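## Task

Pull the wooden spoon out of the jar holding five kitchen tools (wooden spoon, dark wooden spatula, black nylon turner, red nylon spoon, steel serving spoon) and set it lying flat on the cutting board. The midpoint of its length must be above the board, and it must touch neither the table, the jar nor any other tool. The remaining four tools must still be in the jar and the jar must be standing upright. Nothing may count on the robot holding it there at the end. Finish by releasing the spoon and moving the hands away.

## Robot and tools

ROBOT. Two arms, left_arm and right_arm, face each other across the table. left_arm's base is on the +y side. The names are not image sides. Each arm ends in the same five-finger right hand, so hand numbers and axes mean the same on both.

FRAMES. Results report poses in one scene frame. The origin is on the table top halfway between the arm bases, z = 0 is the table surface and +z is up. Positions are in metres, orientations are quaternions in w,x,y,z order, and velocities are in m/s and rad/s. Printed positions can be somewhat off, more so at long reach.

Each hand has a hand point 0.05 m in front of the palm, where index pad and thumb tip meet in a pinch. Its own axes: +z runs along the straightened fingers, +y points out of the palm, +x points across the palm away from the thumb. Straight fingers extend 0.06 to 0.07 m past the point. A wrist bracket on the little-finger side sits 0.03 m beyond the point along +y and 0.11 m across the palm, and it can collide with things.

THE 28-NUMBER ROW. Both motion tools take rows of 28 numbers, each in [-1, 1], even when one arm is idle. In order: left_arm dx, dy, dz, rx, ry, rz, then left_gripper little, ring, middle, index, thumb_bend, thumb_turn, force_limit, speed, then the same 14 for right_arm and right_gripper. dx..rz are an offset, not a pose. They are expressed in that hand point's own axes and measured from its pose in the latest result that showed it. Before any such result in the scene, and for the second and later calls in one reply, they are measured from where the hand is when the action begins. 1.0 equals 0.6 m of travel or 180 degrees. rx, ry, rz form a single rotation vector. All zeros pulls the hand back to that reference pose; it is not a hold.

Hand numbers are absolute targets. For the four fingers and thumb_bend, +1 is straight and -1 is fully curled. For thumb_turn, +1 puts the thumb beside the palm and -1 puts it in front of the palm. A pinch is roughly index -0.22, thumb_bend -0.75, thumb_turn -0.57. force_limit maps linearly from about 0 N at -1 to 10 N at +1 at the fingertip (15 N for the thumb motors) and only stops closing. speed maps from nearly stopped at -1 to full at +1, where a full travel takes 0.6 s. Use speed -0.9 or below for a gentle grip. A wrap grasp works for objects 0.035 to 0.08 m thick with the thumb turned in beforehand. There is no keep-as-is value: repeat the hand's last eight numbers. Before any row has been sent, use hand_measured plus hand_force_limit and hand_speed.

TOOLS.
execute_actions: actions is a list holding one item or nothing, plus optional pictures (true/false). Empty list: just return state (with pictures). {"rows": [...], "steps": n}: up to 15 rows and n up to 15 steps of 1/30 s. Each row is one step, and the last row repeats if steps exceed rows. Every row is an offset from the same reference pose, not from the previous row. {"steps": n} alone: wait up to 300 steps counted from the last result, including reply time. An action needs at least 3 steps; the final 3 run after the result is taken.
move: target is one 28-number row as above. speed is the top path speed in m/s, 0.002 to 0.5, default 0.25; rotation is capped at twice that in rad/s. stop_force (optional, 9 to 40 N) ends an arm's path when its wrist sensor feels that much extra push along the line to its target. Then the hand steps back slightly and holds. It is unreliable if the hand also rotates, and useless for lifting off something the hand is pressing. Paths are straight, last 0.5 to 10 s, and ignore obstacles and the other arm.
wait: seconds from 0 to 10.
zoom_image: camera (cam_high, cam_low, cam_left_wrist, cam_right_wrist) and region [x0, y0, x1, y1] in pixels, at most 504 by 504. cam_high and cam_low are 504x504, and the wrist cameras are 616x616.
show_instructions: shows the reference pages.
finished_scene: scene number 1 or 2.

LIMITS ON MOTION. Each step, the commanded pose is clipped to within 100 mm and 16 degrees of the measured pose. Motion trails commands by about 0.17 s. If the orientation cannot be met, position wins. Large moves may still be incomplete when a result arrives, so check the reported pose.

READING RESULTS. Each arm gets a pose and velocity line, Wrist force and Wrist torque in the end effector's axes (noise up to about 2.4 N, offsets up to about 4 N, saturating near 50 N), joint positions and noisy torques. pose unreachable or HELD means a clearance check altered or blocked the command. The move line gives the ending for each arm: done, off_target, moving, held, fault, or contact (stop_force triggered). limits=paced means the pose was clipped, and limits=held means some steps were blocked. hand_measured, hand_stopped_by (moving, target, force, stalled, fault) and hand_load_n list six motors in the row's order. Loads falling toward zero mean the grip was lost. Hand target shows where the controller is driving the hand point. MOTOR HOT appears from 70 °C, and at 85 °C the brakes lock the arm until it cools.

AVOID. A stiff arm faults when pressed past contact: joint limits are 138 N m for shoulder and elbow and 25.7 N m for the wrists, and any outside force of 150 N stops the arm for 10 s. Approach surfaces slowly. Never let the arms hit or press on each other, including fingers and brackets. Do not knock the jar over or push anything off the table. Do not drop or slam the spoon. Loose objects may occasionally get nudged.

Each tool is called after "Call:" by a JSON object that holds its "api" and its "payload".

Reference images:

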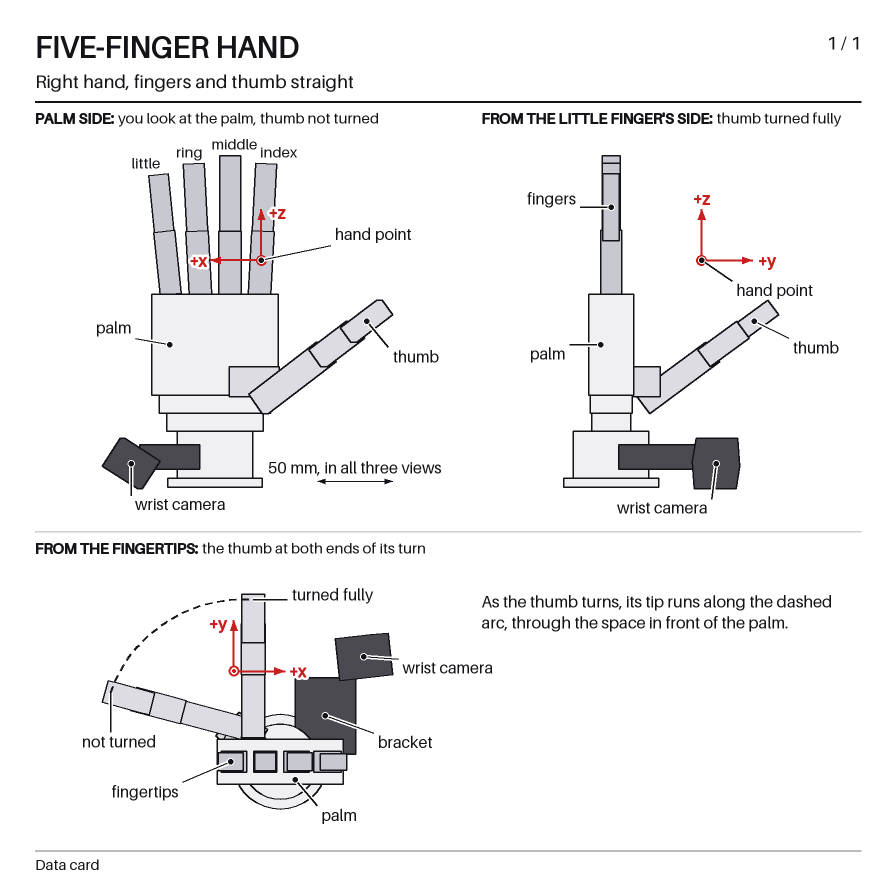

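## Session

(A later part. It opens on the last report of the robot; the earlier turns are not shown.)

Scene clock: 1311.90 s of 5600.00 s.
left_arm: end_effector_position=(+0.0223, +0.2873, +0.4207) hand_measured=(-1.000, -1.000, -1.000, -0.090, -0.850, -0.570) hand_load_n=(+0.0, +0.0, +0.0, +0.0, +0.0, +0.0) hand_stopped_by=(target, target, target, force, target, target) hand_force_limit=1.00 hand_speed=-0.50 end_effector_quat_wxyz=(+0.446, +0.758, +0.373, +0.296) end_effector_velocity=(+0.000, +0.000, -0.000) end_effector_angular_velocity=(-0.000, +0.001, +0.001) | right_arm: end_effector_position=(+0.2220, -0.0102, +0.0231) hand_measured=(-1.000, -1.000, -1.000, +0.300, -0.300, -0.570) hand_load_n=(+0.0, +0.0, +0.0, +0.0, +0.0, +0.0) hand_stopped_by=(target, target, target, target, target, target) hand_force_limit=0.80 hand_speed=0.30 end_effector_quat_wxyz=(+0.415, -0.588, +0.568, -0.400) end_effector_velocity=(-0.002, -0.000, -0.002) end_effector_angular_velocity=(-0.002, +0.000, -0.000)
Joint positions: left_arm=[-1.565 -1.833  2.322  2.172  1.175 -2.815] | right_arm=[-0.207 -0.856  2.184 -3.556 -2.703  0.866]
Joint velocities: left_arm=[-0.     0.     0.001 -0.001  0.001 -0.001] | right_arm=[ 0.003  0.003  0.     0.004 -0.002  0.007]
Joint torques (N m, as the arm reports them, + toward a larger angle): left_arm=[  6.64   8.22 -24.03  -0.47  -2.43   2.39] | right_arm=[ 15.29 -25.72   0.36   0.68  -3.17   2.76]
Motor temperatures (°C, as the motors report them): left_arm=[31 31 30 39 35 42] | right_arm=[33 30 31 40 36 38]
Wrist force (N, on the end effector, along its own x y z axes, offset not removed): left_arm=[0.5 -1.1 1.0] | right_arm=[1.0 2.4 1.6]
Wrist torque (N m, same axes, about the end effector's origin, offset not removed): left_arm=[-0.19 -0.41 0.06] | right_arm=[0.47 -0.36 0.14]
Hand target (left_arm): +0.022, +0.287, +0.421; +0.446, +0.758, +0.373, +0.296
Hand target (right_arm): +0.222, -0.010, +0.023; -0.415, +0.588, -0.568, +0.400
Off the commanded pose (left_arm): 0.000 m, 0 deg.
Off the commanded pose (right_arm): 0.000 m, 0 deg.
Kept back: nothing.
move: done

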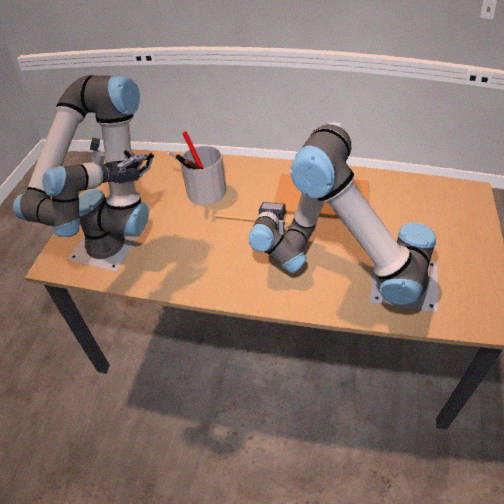

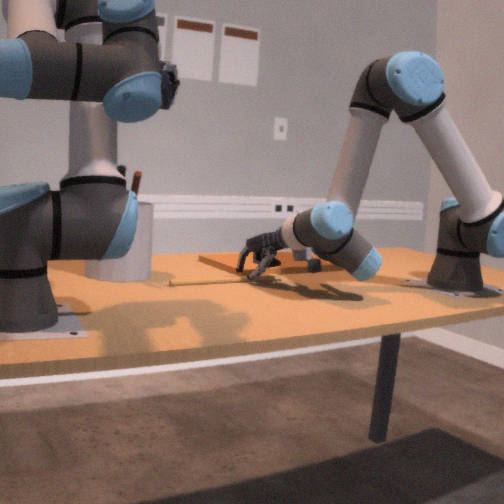

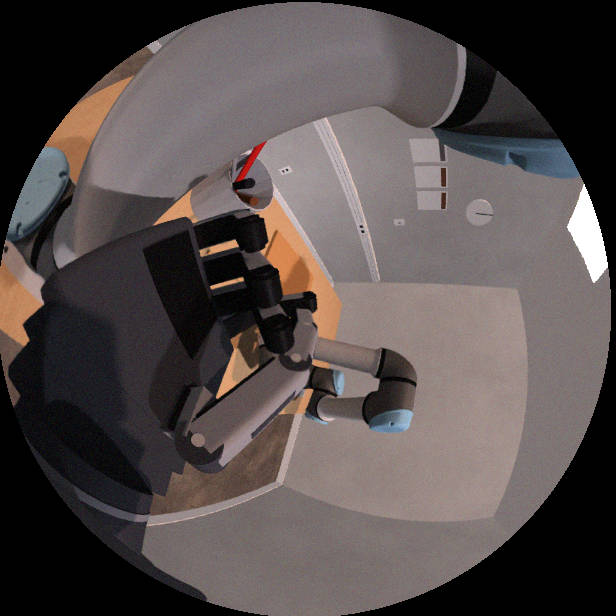

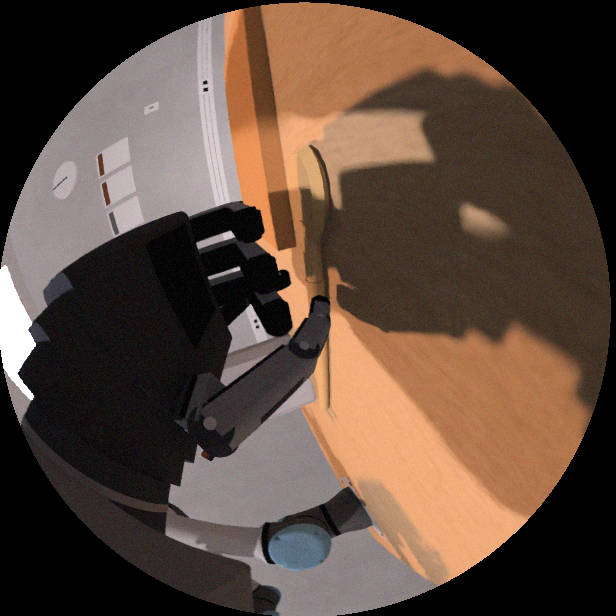

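Call:
{"api": "move", "payload": {"target": [0,0,0,0,0,0,-1,-1,-1,-0.85,-0.85,-0.57,1,-0.5, 0,0.003,-0.0095,0,0,0,-1,-1,-1,0.15,-0.3,-0.57,0.8,0.3], "speed": 0.01}}

Call:
{"api": "move", "payload": {"target": [0,0,0,0,0,0,-1,-1,-1,-0.85,-0.85,-0.57,1,-0.5, 0,0.0087,0.0028,0,0,0,-1,-1,-1,0.15,-0.3,-0.57,0.8,0.3], "speed": 0.004, "stop_force": 9}}

Call:
{"api": "execute_actions", "payload": {"actions": [{"rows":[[0,0,0,0,0,0,-1,-1,-1,-0.85,-0.85,-0.57,1,-0.5, 0,0,0,0,0,0,-1,-1,-1,-0.8,-0.3,-0.57,1,-0.7]],"steps":15}]}}

Call:
{"api": "wait", "payload": {"seconds": 1.5}}

Call:
{"api": "zoom_image", "payload": {"camera": "cam_low", "region": [150,210,330,300]}}

Scene clock: 1312.93 s of 5600.00 s.
left_arm: end_effector_position=(+0.0223, +0.2873, +0.4207) hand_measured=(-1.000, -1.000, -1.000, -0.090, -0.850, -0.570) hand_load_n=(+0.0, +0.0, +0.0, +0.0, +0.0, +0.0) hand_stopped_by=(target, target, target, force, target, target) hand_force_limit=1.00 hand_speed=-0.50 end_effector_quat_wxyz=(+0.446, +0.758, +0.373, +0.296) end_effector_velocity=(-0.000, -0.000, +0.000) end_effector_angular_velocity=(-0.001, -0.001, -0.001) | right_arm: end_effector_position=(+0.2164, -0.0104, +0.0233) hand_measured=(-1.000, -1.000, -1.000, +0.150, -0.300, -0.570) hand_load_n=(+0.0, +0.0, +0.0, +0.0, +0.0, +0.0) hand_stopped_by=(target, target, target, target, target, target) hand_force_limit=0.80 hand_speed=0.30 end_effector_quat_wxyz=(+0.415, -0.588, +0.568, -0.400) end_effector_velocity=(-0.003, +0.000, -0.000) end_effector_angular_velocity=(+0.000, +0.002, +0.000)
Joint positions: left_arm=[-1.565 -1.833  2.322  2.172  1.175 -2.815] | right_arm=[-0.195 -0.862  2.188 -3.534 -2.71   0.888]
Joint velocities: left_arm=[-0.001 -0.     0.     0.001 -0.    -0.001] | right_arm=[ 0.005 -0.004  0.002  0.014 -0.002  0.013]
Joint torques (N m, as the arm reports them, + toward a larger angle): left_arm=[  6.57   8.39 -24.03  -0.41  -2.42   2.43] | right_arm=[ 14.18 -42.83  -1.18   0.55  -2.86   2.44]
Motor temperatures (°C, as the motors report them): left_arm=[31 31 30 39 35 42] | right_arm=[33 30 31 40 36 38]
Wrist force (N, on the end effector, along its own x y z axes, offset not removed): left_arm=[-1.3 -1.1 0.2] | right_arm=[0.4 1.8 1.7]
Wrist torque (N m, same axes, about the end effector's origin, offset not removed): left_arm=[-0.11 -0.04 0.01] | right_arm=[0.31 -0.31 0.06]
Hand target (left_arm): +0.022, +0.287, +0.421; +0.446, +0.758, +0.373, +0.296
Hand target (right_arm): +0.216, -0.010, +0.023; -0.415, +0.588, -0.568, +0.400
Off the commanded pose (left_arm): 0.000 m, 0 deg.
Off the commanded pose (right_arm): 0.000 m, 0 deg.
Kept back: nothing.
move: done

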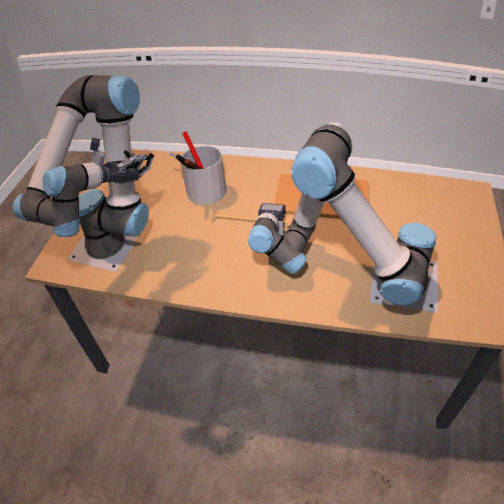

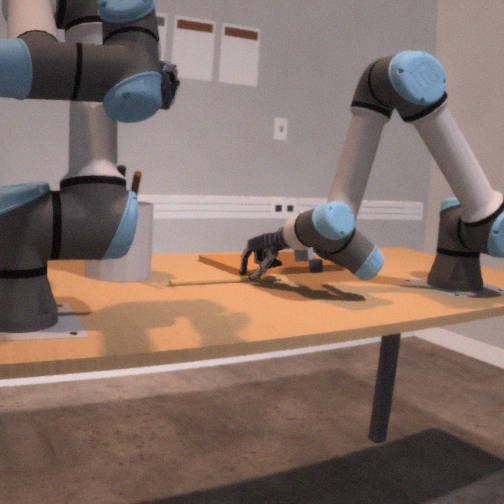

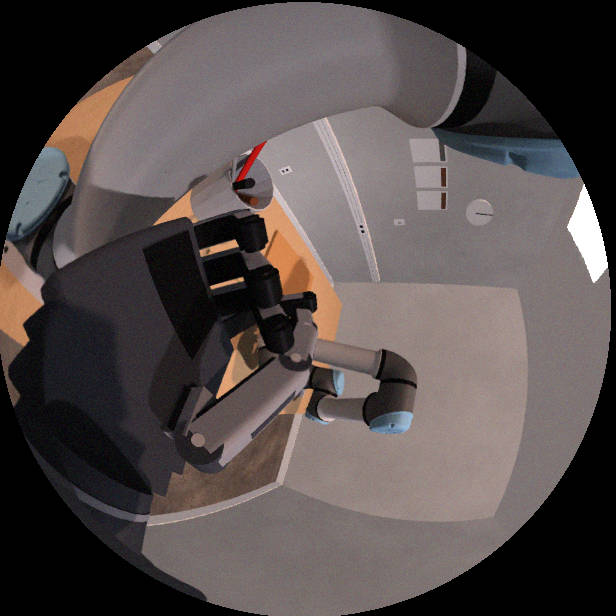

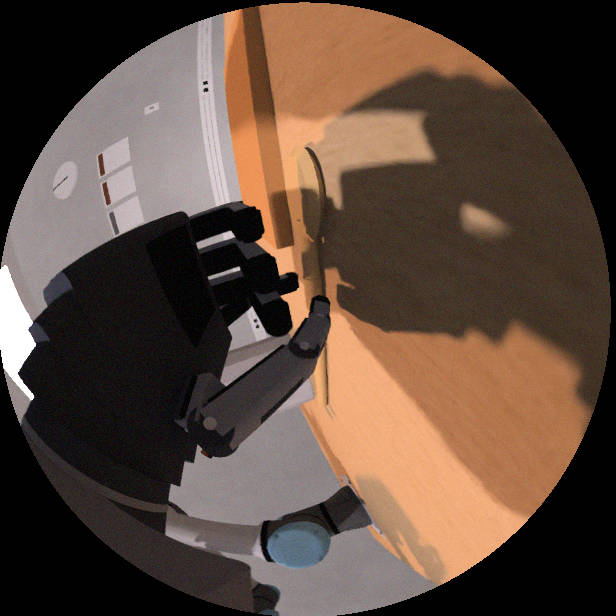

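Scene clock: 1314.53 s of 5600.00 s.
left_arm: end_effector_position=(+0.0223, +0.2873, +0.4207) hand_measured=(-1.000, -1.000, -1.000, -0.090, -0.850, -0.570) hand_load_n=(+0.0, +0.0, +0.0, +0.0, +0.0, +0.0) hand_stopped_by=(target, target, target, force, target, target) hand_force_limit=1.00 hand_speed=-0.50 end_effector_quat_wxyz=(+0.446, +0.758, +0.373, +0.296) end_effector_velocity=(+0.000, -0.000, +0.000) end_effector_angular_velocity=(+0.000, -0.001, +0.001) | right_arm: end_effector_position=(+0.2163, -0.0104, +0.0179) hand_measured=(-1.000, -1.000, -1.000, +0.150, -0.300, -0.570) hand_load_n=(+0.0, +0.0, +0.0, +0.0, +0.0, +0.0) hand_stopped_by=(target, target, target, target, target, target) hand_force_limit=0.80 hand_speed=0.30 end_effector_quat_wxyz=(+0.415, -0.588, +0.568, -0.400) end_effector_velocity=(-0.000, +0.000, -0.001) end_effector_angular_velocity=(+0.001, -0.001, +0.000)
Joint positions: left_arm=[-1.565 -1.833  2.322  2.172  1.175 -2.815] | right_arm=[-0.195 -0.847  2.185 -3.546 -2.71   0.889]
Joint velocities: left_arm=[ 0.002  0.001 -0.    -0.    -0.     0.001] | right_arm=[ 0.001  0.003 -0.001 -0.003 -0.001  0.   ]
Joint torques (N m, as the arm reports them, + toward a larger angle): left_arm=[  6.99   8.56 -23.93  -0.41  -2.57   2.45] | right_arm=[ -8.   -28.34 -16.99  -4.81  -2.71   2.51]
Motor temperatures (°C, as the motors report them): left_arm=[31 31 30 39 35 42] | right_arm=[33 30 31 40 36 38]
Wrist force (N, on the end effector, along its own x y z axes, offset not removed): left_arm=[-0.1 -2.2 0.8] | right_arm=[1.7 1.1 2.0]
Wrist torque (N m, same axes, about the end effector's origin, offset not removed): left_arm=[-0.38 -0.21 0.06] | right_arm=[0.24 -0.53 0.16]
Hand target (left_arm): +0.022, +0.287, +0.421; +0.446, +0.758, +0.373, +0.296
Hand target (right_arm): +0.216, -0.010, +0.018; -0.415, +0.588, -0.568, +0.400
Off the commanded pose (left_arm): 0.000 m, 0 deg.
Off the commanded pose (right_arm): 0.000 m, 0 deg.
Kept back: nothing.
move: done

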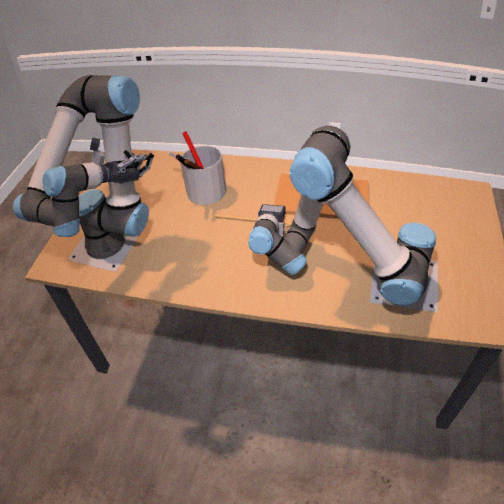

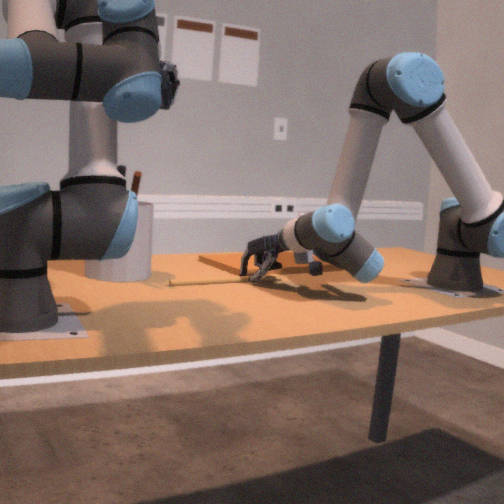

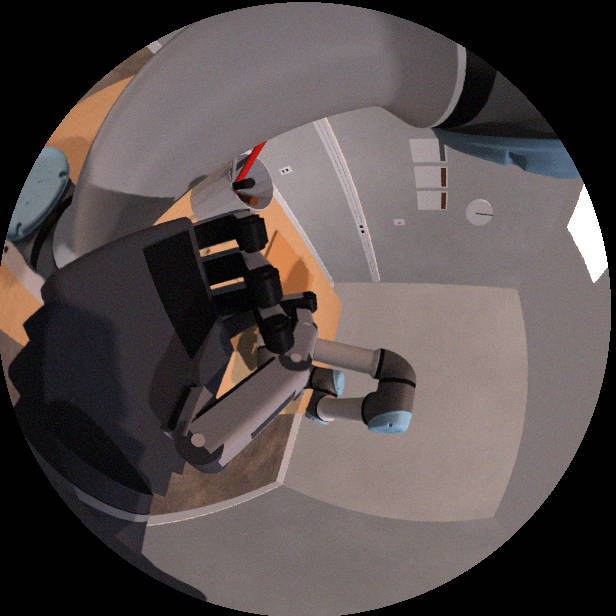

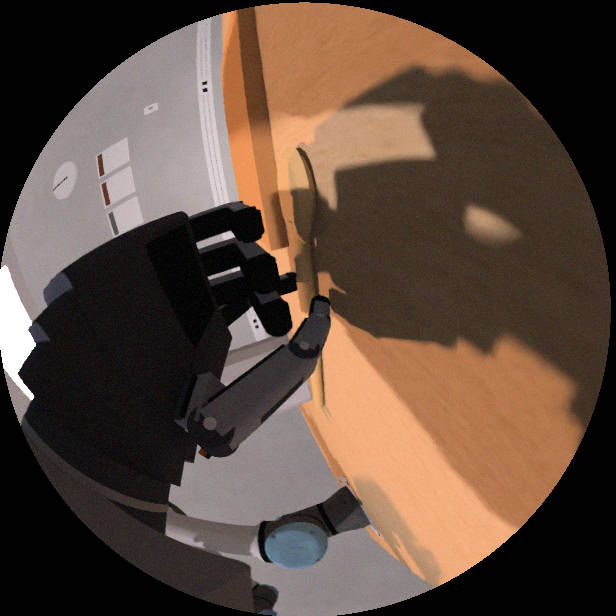

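Scene clock: 1314.93 s of 5600.00 s.
left_arm: end_effector_position=(+0.0223, +0.2873, +0.4207) hand_measured=(-1.000, -1.000, -1.000, -0.090, -0.850, -0.570) hand_load_n=(+0.0, +0.0, +0.0, +0.0, +0.0, +0.0) hand_stopped_by=(target, target, target, force, target, target) hand_force_limit=1.00 hand_speed=-0.50 end_effector_quat_wxyz=(+0.446, +0.758, +0.373, +0.296) end_effector_velocity=(+0.000, -0.000, +0.000) end_effector_angular_velocity=(-0.000, -0.000, -0.001) | right_arm: end_effector_position=(+0.2163, -0.0104, +0.0179) hand_measured=(-1.000, -1.000, -1.000, +0.002, -0.300, -0.570) hand_load_n=(+0.0, +0.0, +0.0, +0.0, +0.0, +0.0) hand_stopped_by=(target, target, target, moving, target, target) hand_force_limit=1.00 hand_speed=-0.70 end_effector_quat_wxyz=(+0.415, -0.588, +0.568, -0.400) end_effector_velocity=(+0.000, +0.000, -0.000) end_effector_angular_velocity=(+0.001, +0.000, -0.001)
Joint positions: left_arm=[-1.565 -1.833  2.322  2.172  1.175 -2.815] | right_arm=[-0.195 -0.847  2.185 -3.546 -2.71   0.889]
Joint velocities: left_arm=[-0.    -0.001  0.     0.001 -0.001  0.   ] | right_arm=[-0.001  0.    -0.     0.     0.     0.001]
Joint torques (N m, as the arm reports them, + toward a larger angle): left_arm=[  6.49   8.78 -24.12  -0.39  -2.44   2.36] | right_arm=[ -7.91 -40.13 -16.09  -2.78  -2.56   2.41]
Motor temperatures (°C, as the motors report them): left_arm=[31 31 30 39 35 42] | right_arm=[33 30 31 40 36 38]
Wrist force (N, on the end effector, along its own x y z axes, offset not removed): left_arm=[-0.6 -0.9 0.9] | right_arm=[0.9 2.5 0.7]
Wrist torque (N m, same axes, about the end effector's origin, offset not removed): left_arm=[-0.16 -0.22 0.05] | right_arm=[0.63 -0.24 -0.02]
Steps of this call (steps 1 to 12: the first 12 steps of this action). Readings (end_effector_position | what the end effector reports):
1: left_arm (+0.0223, +0.2873, +0.4207) | right_arm (+0.2163, -0.0104, +0.0179) | left_arm hand_measured=(-1.000, -1.000, -1.000, -0.090, -0.850, -0.570) hand_load_n=(+0.0, +0.0, +0.0, +0.0, +0.0, +0.0) hand_stopped_by=(target, target, target, force, target, target) hand_force_limit=1.00 hand_speed=-0.50 | right_arm hand_measured=(-1.000, -1.000, -1.000, +0.150, -0.300, -0.570) hand_load_n=(+0.0, +0.0, +0.0, +0.0, +0.0, +0.0) hand_stopped_by=(target, target, target, moving, target, target) hand_force_limit=1.00 hand_speed=-0.70
2: left_arm (+0.0223, +0.2873, +0.4207) | right_arm (+0.2163, -0.0104, +0.0179) | left_arm hand_measured=(-1.000, -1.000, -1.000, -0.090, -0.850, -0.570) hand_load_n=(+0.0, +0.0, +0.0, +0.0, +0.0, +0.0) hand_stopped_by=(target, target, target, force, target, target) hand_force_limit=1.00 hand_speed=-0.50 | right_arm hand_measured=(-1.000, -1.000, -1.000, +0.150, -0.300, -0.570) hand_load_n=(+0.0, +0.0, +0.0, +0.0, +0.0, +0.0) hand_stopped_by=(target, target, target, moving, target, target) hand_force_limit=1.00 hand_speed=-0.70
4: left_arm (+0.0223, +0.2873, +0.4207) | right_arm (+0.2163, -0.0104, +0.0179) | left_arm hand_measured=(-1.000, -1.000, -1.000, -0.090, -0.850, -0.570) hand_load_n=(+0.0, +0.0, +0.0, +0.0, +0.0, +0.0) hand_stopped_by=(target, target, target, force, target, target) hand_force_limit=1.00 hand_speed=-0.50 | right_arm hand_measured=(-1.000, -1.000, -1.000, +0.134, -0.300, -0.570) hand_load_n=(+0.0, +0.0, +0.0, +0.0, +0.0, +0.0) hand_stopped_by=(target, target, target, moving, target, target) hand_force_limit=1.00 hand_speed=-0.70
8: left_arm (+0.0223, +0.2873, +0.4207) | right_arm (+0.2163, -0.0104, +0.0179) | left_arm hand_measured=(-1.000, -1.000, -1.000, -0.090, -0.850, -0.570) hand_load_n=(+0.0, +0.0, +0.0, +0.0, +0.0, +0.0) hand_stopped_by=(target, target, target, force, target, target) hand_force_limit=1.00 hand_speed=-0.50 | right_arm hand_measured=(-1.000, -1.000, -1.000, +0.068, -0.300, -0.570) hand_load_n=(+0.0, +0.0, +0.0, +0.5, +0.0, +0.0) hand_stopped_by=(target, target, target, moving, target, target) hand_force_limit=1.00 hand_speed=-0.70
12: the state above

Scene clock: 1316.53 s of 5600.00 s.
left_arm: end_effector_position=(+0.0223, +0.2873, +0.4207) hand_measured=(-1.000, -1.000, -1.000, -0.090, -0.850, -0.570) hand_load_n=(+0.0, +0.0, +0.0, +0.0, +0.0, +0.0) hand_stopped_by=(target, target, target, force, target, target) hand_force_limit=1.00 hand_speed=-0.50 end_effector_quat_wxyz=(+0.446, +0.758, +0.373, +0.296) end_effector_velocity=(+0.000, +0.000, +0.000) end_effector_angular_velocity=(+0.000, +0.000, +0.000) | right_arm: end_effector_position=(+0.2163, -0.0104, +0.0180) hand_measured=(-1.000, -1.000, -1.000, -0.132, -0.298, -0.570) hand_load_n=(+0.0, +0.0, +0.0, +10.5, +2.5, -1.0) hand_stopped_by=(target, target, target, force, target, target) hand_force_limit=1.00 hand_speed=-0.70 end_effector_quat_wxyz=(+0.415, -0.588, +0.568, -0.400) end_effector_velocity=(-0.000, +0.000, +0.000) end_effector_angular_velocity=(+0.000, -0.000, +0.000)
Joint positions: left_arm=[-1.565 -1.833  2.322  2.172  1.175 -2.815] | right_arm=[-0.195 -0.847  2.185 -3.546 -2.71   0.889]
Joint velocities: left_arm=[-0.    -0.001  0.     0.     0.     0.   ] | right_arm=[ 0. -0.  0.  0. -0.  0.]
Joint torques (N m, as the arm reports them, + toward a larger angle): left_arm=[  7.08   8.46 -23.88  -0.44  -2.46   2.42] | right_arm=[ -8.49 -40.19  -5.62   1.     0.45   1.43]
Motor temperatures (°C, as the motors report them): left_arm=[31 31 30 39 35 42] | right_arm=[33 30 31 40 36 38]
Wrist force (N, on the end effector, along its own x y z axes, offset not removed): left_arm=[0.7 -1.9 0.7] | right_arm=[0.2 -1.7 1.5]
Wrist torque (N m, same axes, about the end effector's origin, offset not removed): left_arm=[-0.29 -0.35 0.13] | right_arm=[0.47 -0.45 0.10]
Hand target (left_arm): +0.022, +0.287, +0.421; +0.446, +0.758, +0.373, +0.296
Hand target (right_arm): +0.216, -0.010, +0.018; -0.415, +0.588, -0.568, +0.400
Off the commanded pose (left_arm): 0.000 m, 0 deg.
Off the commanded pose (right_arm): 0.000 m, 0 deg.
Kept back: nothing.
Steps of this call (steps 1 to 3: the last 3 steps of your previous action; steps 4 to 48: nothing new was sent). Readings (end_effector_position | what the end effector reports):
1: left_arm (+0.0223, +0.2873, +0.4207) | right_arm (+0.2163, -0.0104, +0.0179) | left_arm hand_measured=(-1.000, -1.000, -1.000, -0.090, -0.850, -0.570) hand_load_n=(+0.0, +0.0, +0.0, +0.0, +0.0, +0.0) hand_stopped_by=(target, target, target, force, target, target) hand_force_limit=1.00 hand_speed=-0.50 | right_arm hand_measured=(-1.000, -1.000, -1.000, -0.016, -0.300, -0.570) hand_load_n=(+0.0, +0.0, +0.0, +0.0, +0.0, +0.0) hand_stopped_by=(target, target, target, moving, target, target) hand_force_limit=1.00 hand_speed=-0.70
2: left_arm (+0.0223, +0.2873, +0.4207) | right_arm (+0.2163, -0.0104, +0.0179) | left_arm hand_measured=(-1.000, -1.000, -1.000, -0.090, -0.850, -0.570) hand_load_n=(+0.0, +0.0, +0.0, +0.0, +0.0, +0.0) hand_stopped_by=(target, target, target, force, target, target) hand_force_limit=1.00 hand_speed=-0.50 | right_arm hand_measured=(-1.000, -1.000, -1.000, -0.032, -0.300, -0.570) hand_load_n=(+0.0, +0.0, +0.0, +0.0, +0.0, +0.0) hand_stopped_by=(target, target, target, moving, target, target) hand_force_limit=1.00 hand_speed=-0.70
4: left_arm (+0.0223, +0.2873, +0.4207) | right_arm (+0.2163, -0.0104, +0.0179) | left_arm hand_measured=(-1.000, -1.000, -1.000, -0.090, -0.850, -0.570) hand_load_n=(+0.0, +0.0, +0.0, +0.0, +0.0, +0.0) hand_stopped_by=(target, target, target, force, target, target) hand_force_limit=1.00 hand_speed=-0.50 | right_arm hand_measured=(-1.000, -1.000, -1.000, -0.066, -0.300, -0.570) hand_load_n=(+0.0, +0.0, +0.0, +0.0, +0.0, +0.0) hand_stopped_by=(target, target, target, moving, target, target) hand_force_limit=1.00 hand_speed=-0.70
8: left_arm (+0.0223, +0.2873, +0.4207) | right_arm (+0.2163, -0.0104, +0.0180) | left_arm hand_measured=(-1.000, -1.000, -1.000, -0.090, -0.850, -0.570) hand_load_n=(+0.0, +0.0, +0.0, +0.0, +0.0, +0.0) hand_stopped_by=(target, target, target, force, target, target) hand_force_limit=1.00 hand_speed=-0.50 | right_arm hand_measured=(-1.000, -1.000, -1.000, -0.130, -0.298, -0.570) hand_load_n=(+0.0, +0.0, +0.0, +10.0, +2.0, -1.0) hand_stopped_by=(target, target, target, moving, target, target) hand_force_limit=1.00 hand_speed=-0.70
48: the state above

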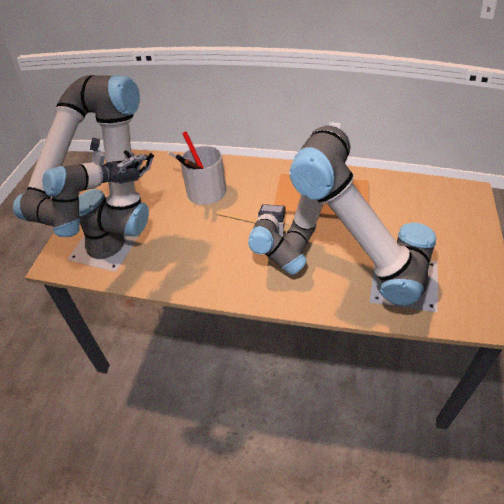

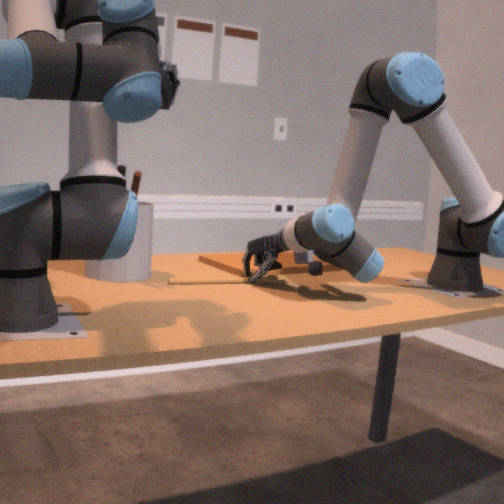

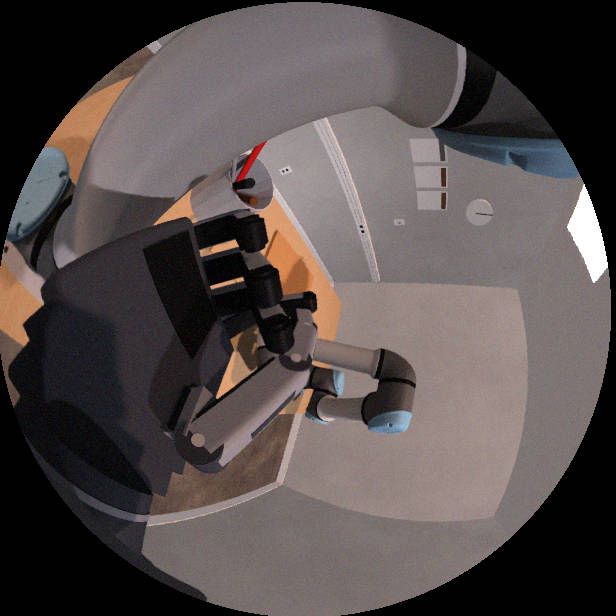

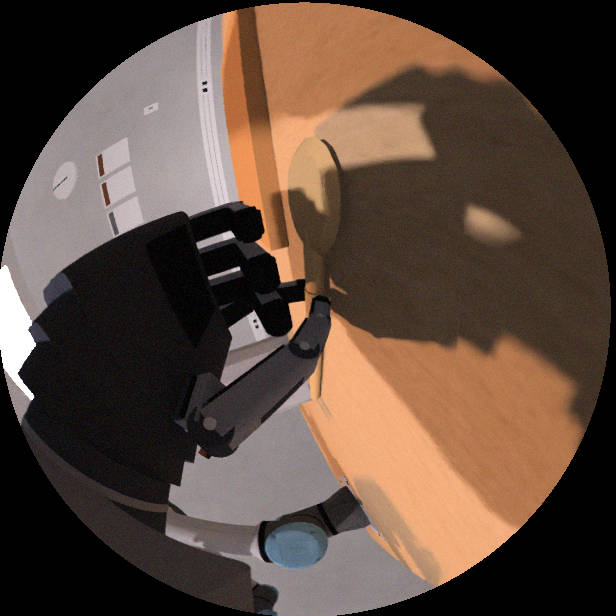

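Region (150, 210, 330, 300) of cam_low's 504x504 image, scaled by 2.800, with more detail than that image has.

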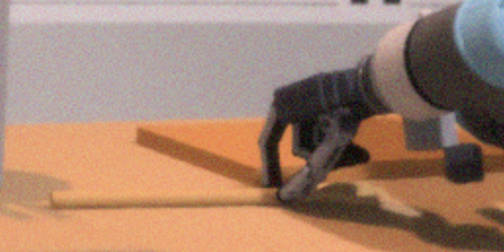

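Lift 2 cm, retighten, and check.

Call:
{"api": "move", "payload": {"target": [0,0,0,0,0,0,-1,-1,-1,-0.85,-0.85,-0.57,1,-0.5, 0,-0.032,-0.0103,0,0,0,-1,-1,-1,-0.8,-0.3,-0.57,1,-0.7], "speed": 0.01}}

Call:
{"api": "move", "payload": {"target": [0,0,0,0,0,0,-1,-1,-1,-0.85,-0.85,-0.57,1,-0.5, 0,-0.04,-0.013,0,0,0,-1,-1,-1,-0.9,-0.45,-0.57,1,-0.85], "speed": 0.01}}

Scene clock: 1319.00 s of 5600.00 s.
left_arm: end_effector_position=(+0.0223, +0.2873, +0.4207) hand_measured=(-1.000, -1.000, -1.000, -0.090, -0.850, -0.570) hand_load_n=(+0.0, +0.0, +0.0, +0.0, +0.0, +0.0) hand_stopped_by=(target, target, target, force, target, target) hand_force_limit=1.00 hand_speed=-0.50 end_effector_quat_wxyz=(+0.446, +0.758, +0.373, +0.296) end_effector_velocity=(+0.000, +0.000, +0.000) end_effector_angular_velocity=(-0.001, +0.001, +0.000) | right_arm: end_effector_position=(+0.2169, -0.0104, +0.0377) hand_measured=(-1.000, -1.000, -1.000, -0.132, -0.300, -0.570) hand_load_n=(+0.0, +0.0, +0.0, +0.0, +0.0, +0.0) hand_stopped_by=(target, target, target, force, target, target) hand_force_limit=1.00 hand_speed=-0.70 end_effector_quat_wxyz=(+0.415, -0.588, +0.568, -0.400) end_effector_velocity=(+0.001, -0.000, +0.003) end_effector_angular_velocity=(-0.001, -0.001, -0.002)
Joint positions: left_arm=[-1.565 -1.833  2.322  2.172  1.175 -2.815] | right_arm=[-0.196 -0.902  2.193 -3.501 -2.71   0.887]
Joint velocities: left_arm=[-0.    -0.001  0.     0.001  0.    -0.002] | right_arm=[-0.001 -0.009  0.001  0.008 -0.002 -0.001]
Joint torques (N m, as the arm reports them, + toward a larger angle): left_arm=[  6.74   8.54 -24.2   -0.41  -2.48   2.49] | right_arm=[-12.89 -42.6   -0.53   0.11   0.75  -2.31]
Motor temperatures (°C, as the motors report them): left_arm=[31 31 30 39 35 42] | right_arm=[33 30 31 40 36 38]
Wrist force (N, on the end effector, along its own x y z axes, offset not removed): left_arm=[-0.8 -0.7 0.2] | right_arm=[0.3 1.9 1.4]
Wrist torque (N m, same axes, about the end effector's origin, offset not removed): left_arm=[-0.07 -0.12 -0.05] | right_arm=[0.39 -0.08 -0.03]
Hand target (left_arm): +0.022, +0.287, +0.421; +0.446, +0.758, +0.373, +0.296
Hand target (right_arm): +0.217, -0.010, +0.038; -0.415, +0.588, -0.568, +0.400
Off the commanded pose (left_arm): 0.000 m, 0 deg.
Off the commanded pose (right_arm): 0.000 m, 0 deg.
Kept back: nothing.
move: done

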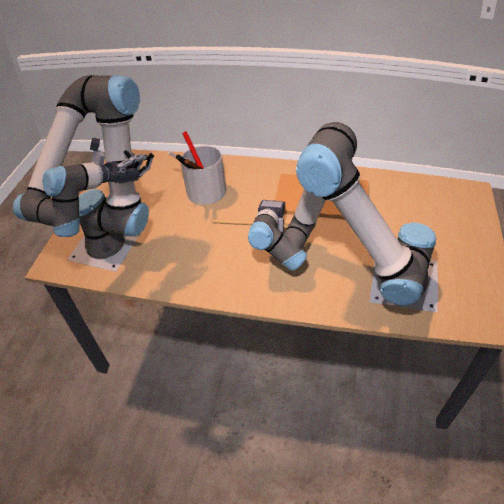

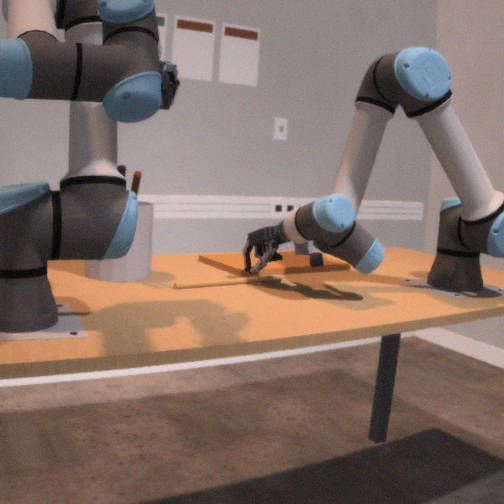

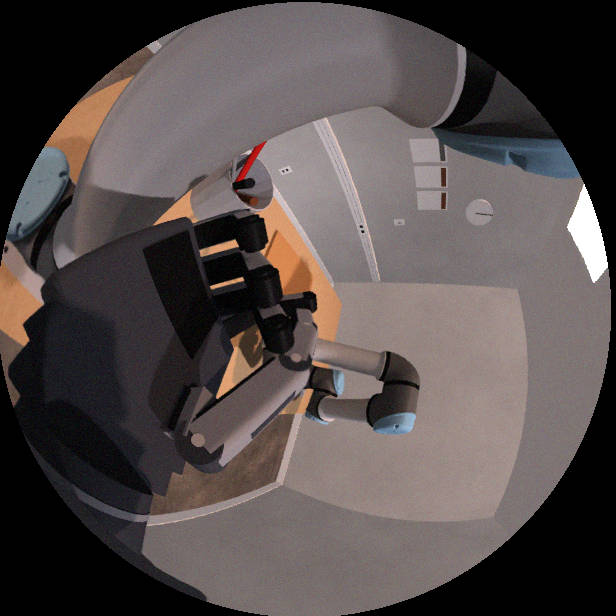

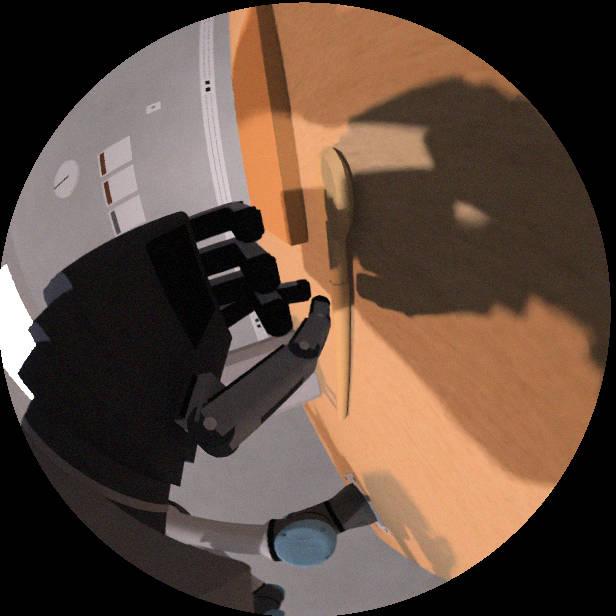

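Scene clock: 1321.73 s of 5600.00 s.
left_arm: end_effector_position=(+0.0223, +0.2873, +0.4207) hand_measured=(-1.000, -1.000, -1.000, -0.090, -0.850, -0.570) hand_load_n=(+0.0, +0.0, +0.0, +0.0, +0.0, +0.0) hand_stopped_by=(target, target, target, force, target, target) hand_force_limit=1.00 hand_speed=-0.50 end_effector_quat_wxyz=(+0.446, +0.758, +0.373, +0.296) end_effector_velocity=(+0.001, -0.000, +0.000) end_effector_angular_velocity=(-0.000, +0.001, +0.001) | right_arm: end_effector_position=(+0.2176, -0.0103, +0.0625) hand_measured=(-1.000, -1.000, -1.000, -0.298, -0.434, -0.570) hand_load_n=(+0.0, +0.0, +0.0, +11.0, +8.0, +0.0) hand_stopped_by=(target, target, target, force, stalled, target) hand_force_limit=1.00 hand_speed=-0.85 end_effector_quat_wxyz=(+0.415, -0.588, +0.568, -0.400) end_effector_velocity=(+0.000, -0.000, +0.003) end_effector_angular_velocity=(-0.001, +0.001, +0.000)
Joint positions: left_arm=[-1.565 -1.833  2.322  2.172  1.175 -2.815] | right_arm=[-0.197 -0.97   2.198 -3.441 -2.709  0.884]
Joint velocities: left_arm=[ 0.002 -0.001  0.     0.    -0.001 -0.   ] | right_arm=[-0.    -0.008  0.     0.008  0.001 -0.001]
Joint torques (N m, as the arm reports them, + toward a larger angle): left_arm=[  6.58   8.6  -23.78  -0.4   -2.4    2.42] | right_arm=[-13.49 -40.32  -0.07   0.58   0.69  -2.16]
Motor temperatures (°C, as the motors report them): left_arm=[31 31 30 39 35 42] | right_arm=[33 30 31 40 36 38]
Wrist force (N, on the end effector, along its own x y z axes, offset not removed): left_arm=[-0.4 -0.8 1.7] | right_arm=[-0.4 2.7 2.5]
Wrist torque (N m, same axes, about the end effector's origin, offset not removed): left_arm=[-0.11 -0.25 0.01] | right_arm=[0.42 -0.14 0.12]
Hand target (left_arm): +0.022, +0.287, +0.421; +0.446, +0.758, +0.373, +0.296
Hand target (right_arm): +0.218, -0.010, +0.063; -0.415, +0.588, -0.568, +0.400
Off the commanded pose (left_arm): 0.000 m, 0 deg.
Off the commanded pose (right_arm): 0.000 m, 0 deg.
Kept back: nothing.
move: done

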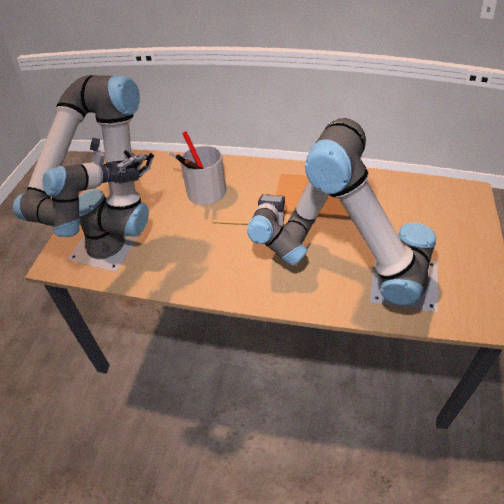

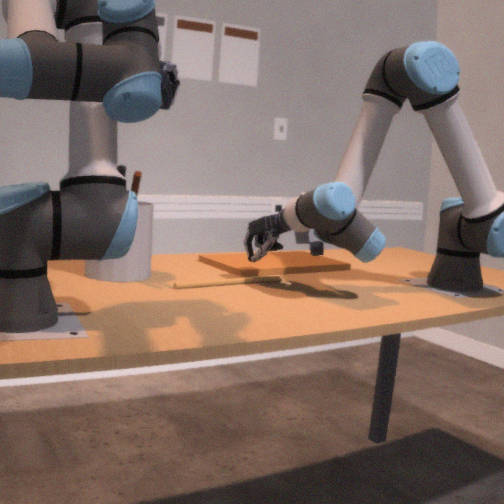

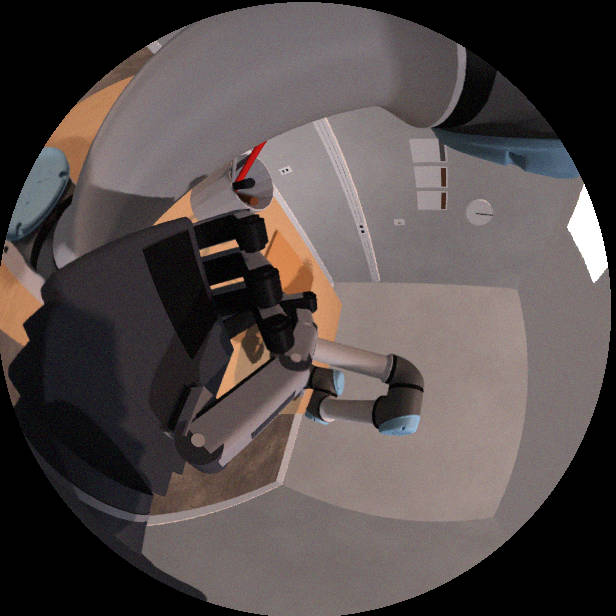

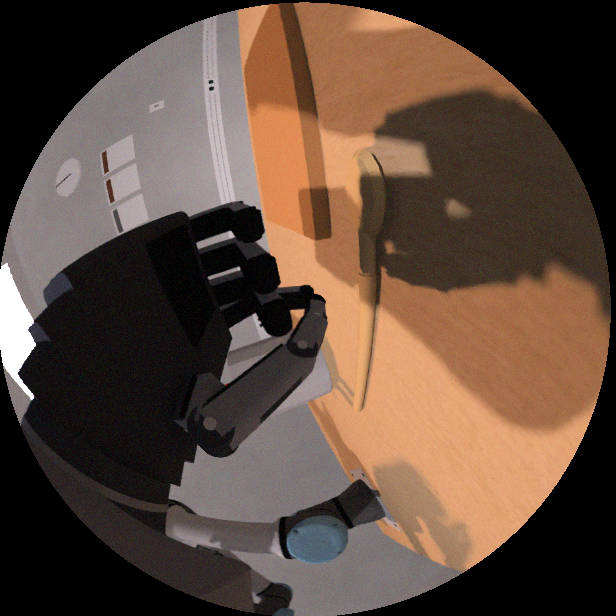

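Call:
{"api": "move", "payload": {"target": [0,0,0,0,0,0,-1,-1,-1,-0.85,-0.85,-0.57,1,-0.5, 0,0.064,0.008,0,0,0,-1,-1,-1,0.2,-0.3,-0.57,1,0.3], "speed": 0.03}}

Call:
{"api": "zoom_image", "payload": {"camera": "cam_low", "region": [150,210,330,300]}}

Scene clock: 1323.67 s of 5600.00 s.
left_arm: end_effector_position=(+0.0223, +0.2873, +0.4207) hand_measured=(-1.000, -1.000, -1.000, -0.090, -0.850, -0.570) hand_load_n=(+0.0, +0.0, +0.0, +0.0, +0.0, +0.0) hand_stopped_by=(target, target, target, force, target, target) hand_force_limit=1.00 hand_speed=-0.50 end_effector_quat_wxyz=(+0.446, +0.758, +0.373, +0.296) end_effector_velocity=(+0.000, +0.000, +0.000) end_effector_angular_velocity=(+0.000, -0.002, +0.002) | right_arm: end_effector_position=(+0.2093, -0.0106, +0.0251) hand_measured=(-1.000, -1.000, -1.000, +0.200, -0.300, -0.570) hand_load_n=(+0.0, +0.0, +0.0, +0.0, +0.0, +0.0) hand_stopped_by=(target, target, target, target, target, target) hand_force_limit=1.00 hand_speed=0.30 end_effector_quat_wxyz=(+0.415, -0.588, +0.568, -0.400) end_effector_velocity=(-0.000, -0.000, -0.002) end_effector_angular_velocity=(-0.000, -0.001, -0.001)
Joint positions: left_arm=[-1.565 -1.833  2.322  2.172  1.175 -2.815] | right_arm=[-0.18  -0.874  2.193 -3.5   -2.719  0.918]
Joint velocities: left_arm=[ 0.    -0.     0.001  0.002  0.002 -0.001] | right_arm=[ 0.001  0.007 -0.001 -0.004 -0.002  0.002]
Joint torques (N m, as the arm reports them, + toward a larger angle): left_arm=[  6.96   8.73 -23.82  -0.36  -2.36   2.47] | right_arm=[ 16.09 -25.85 -18.68  -5.5   -3.01   2.75]
Motor temperatures (°C, as the motors report them): left_arm=[31 31 30 39 35 42] | right_arm=[33 30 31 40 36 38]
Wrist force (N, on the end effector, along its own x y z axes, offset not removed): left_arm=[0.4 -0.9 0.7] | right_arm=[1.8 1.4 2.2]
Wrist torque (N m, same axes, about the end effector's origin, offset not removed): left_arm=[-0.15 -0.28 0.08] | right_arm=[0.32 -0.61 0.08]
Hand target (left_arm): +0.022, +0.287, +0.421; +0.446, +0.758, +0.373, +0.296
Hand target (right_arm): +0.209, -0.011, +0.025; -0.415, +0.588, -0.568, +0.400
Off the commanded pose (left_arm): 0.000 m, 0 deg.
Off the commanded pose (right_arm): 0.000 m, 0 deg.
Kept back: nothing.
move: done

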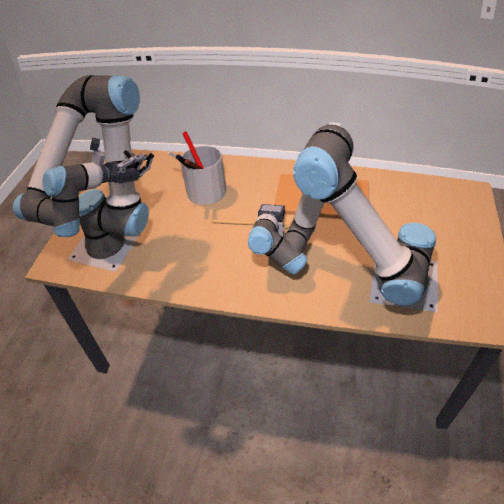

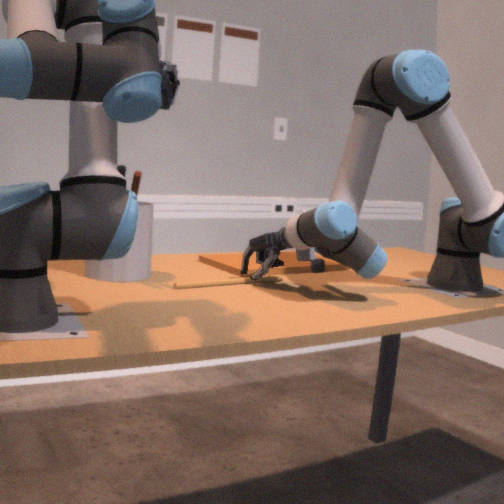

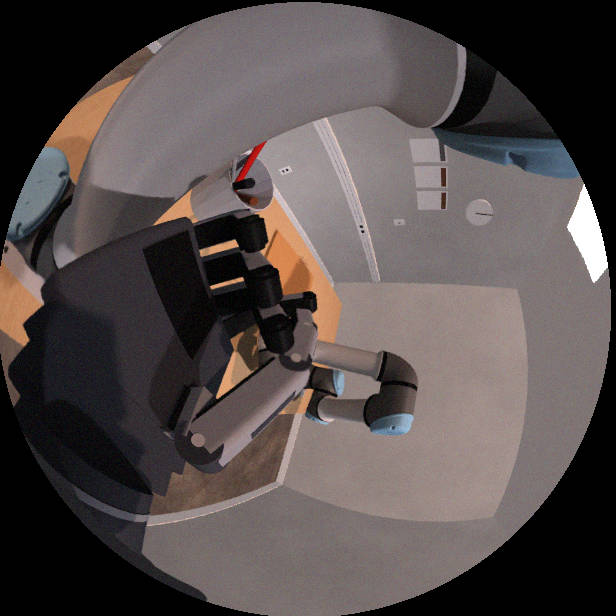

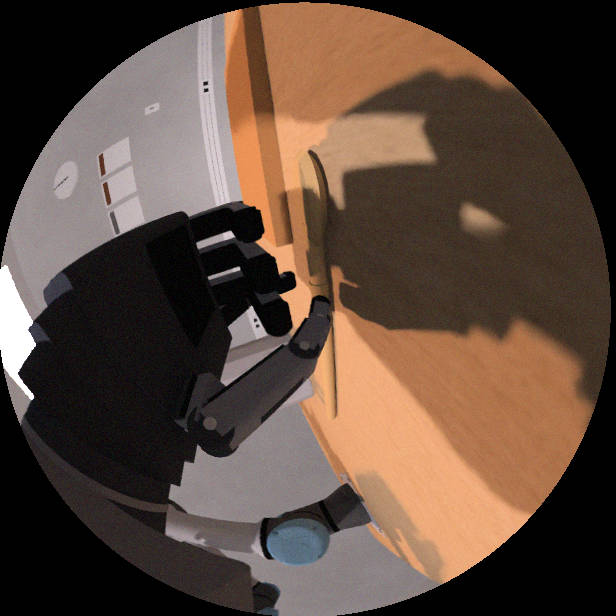

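Region (150, 210, 330, 300) of cam_low's 504x504 image, scaled by 2.800, with more detail than that image has.

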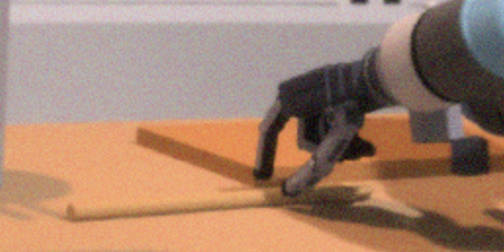

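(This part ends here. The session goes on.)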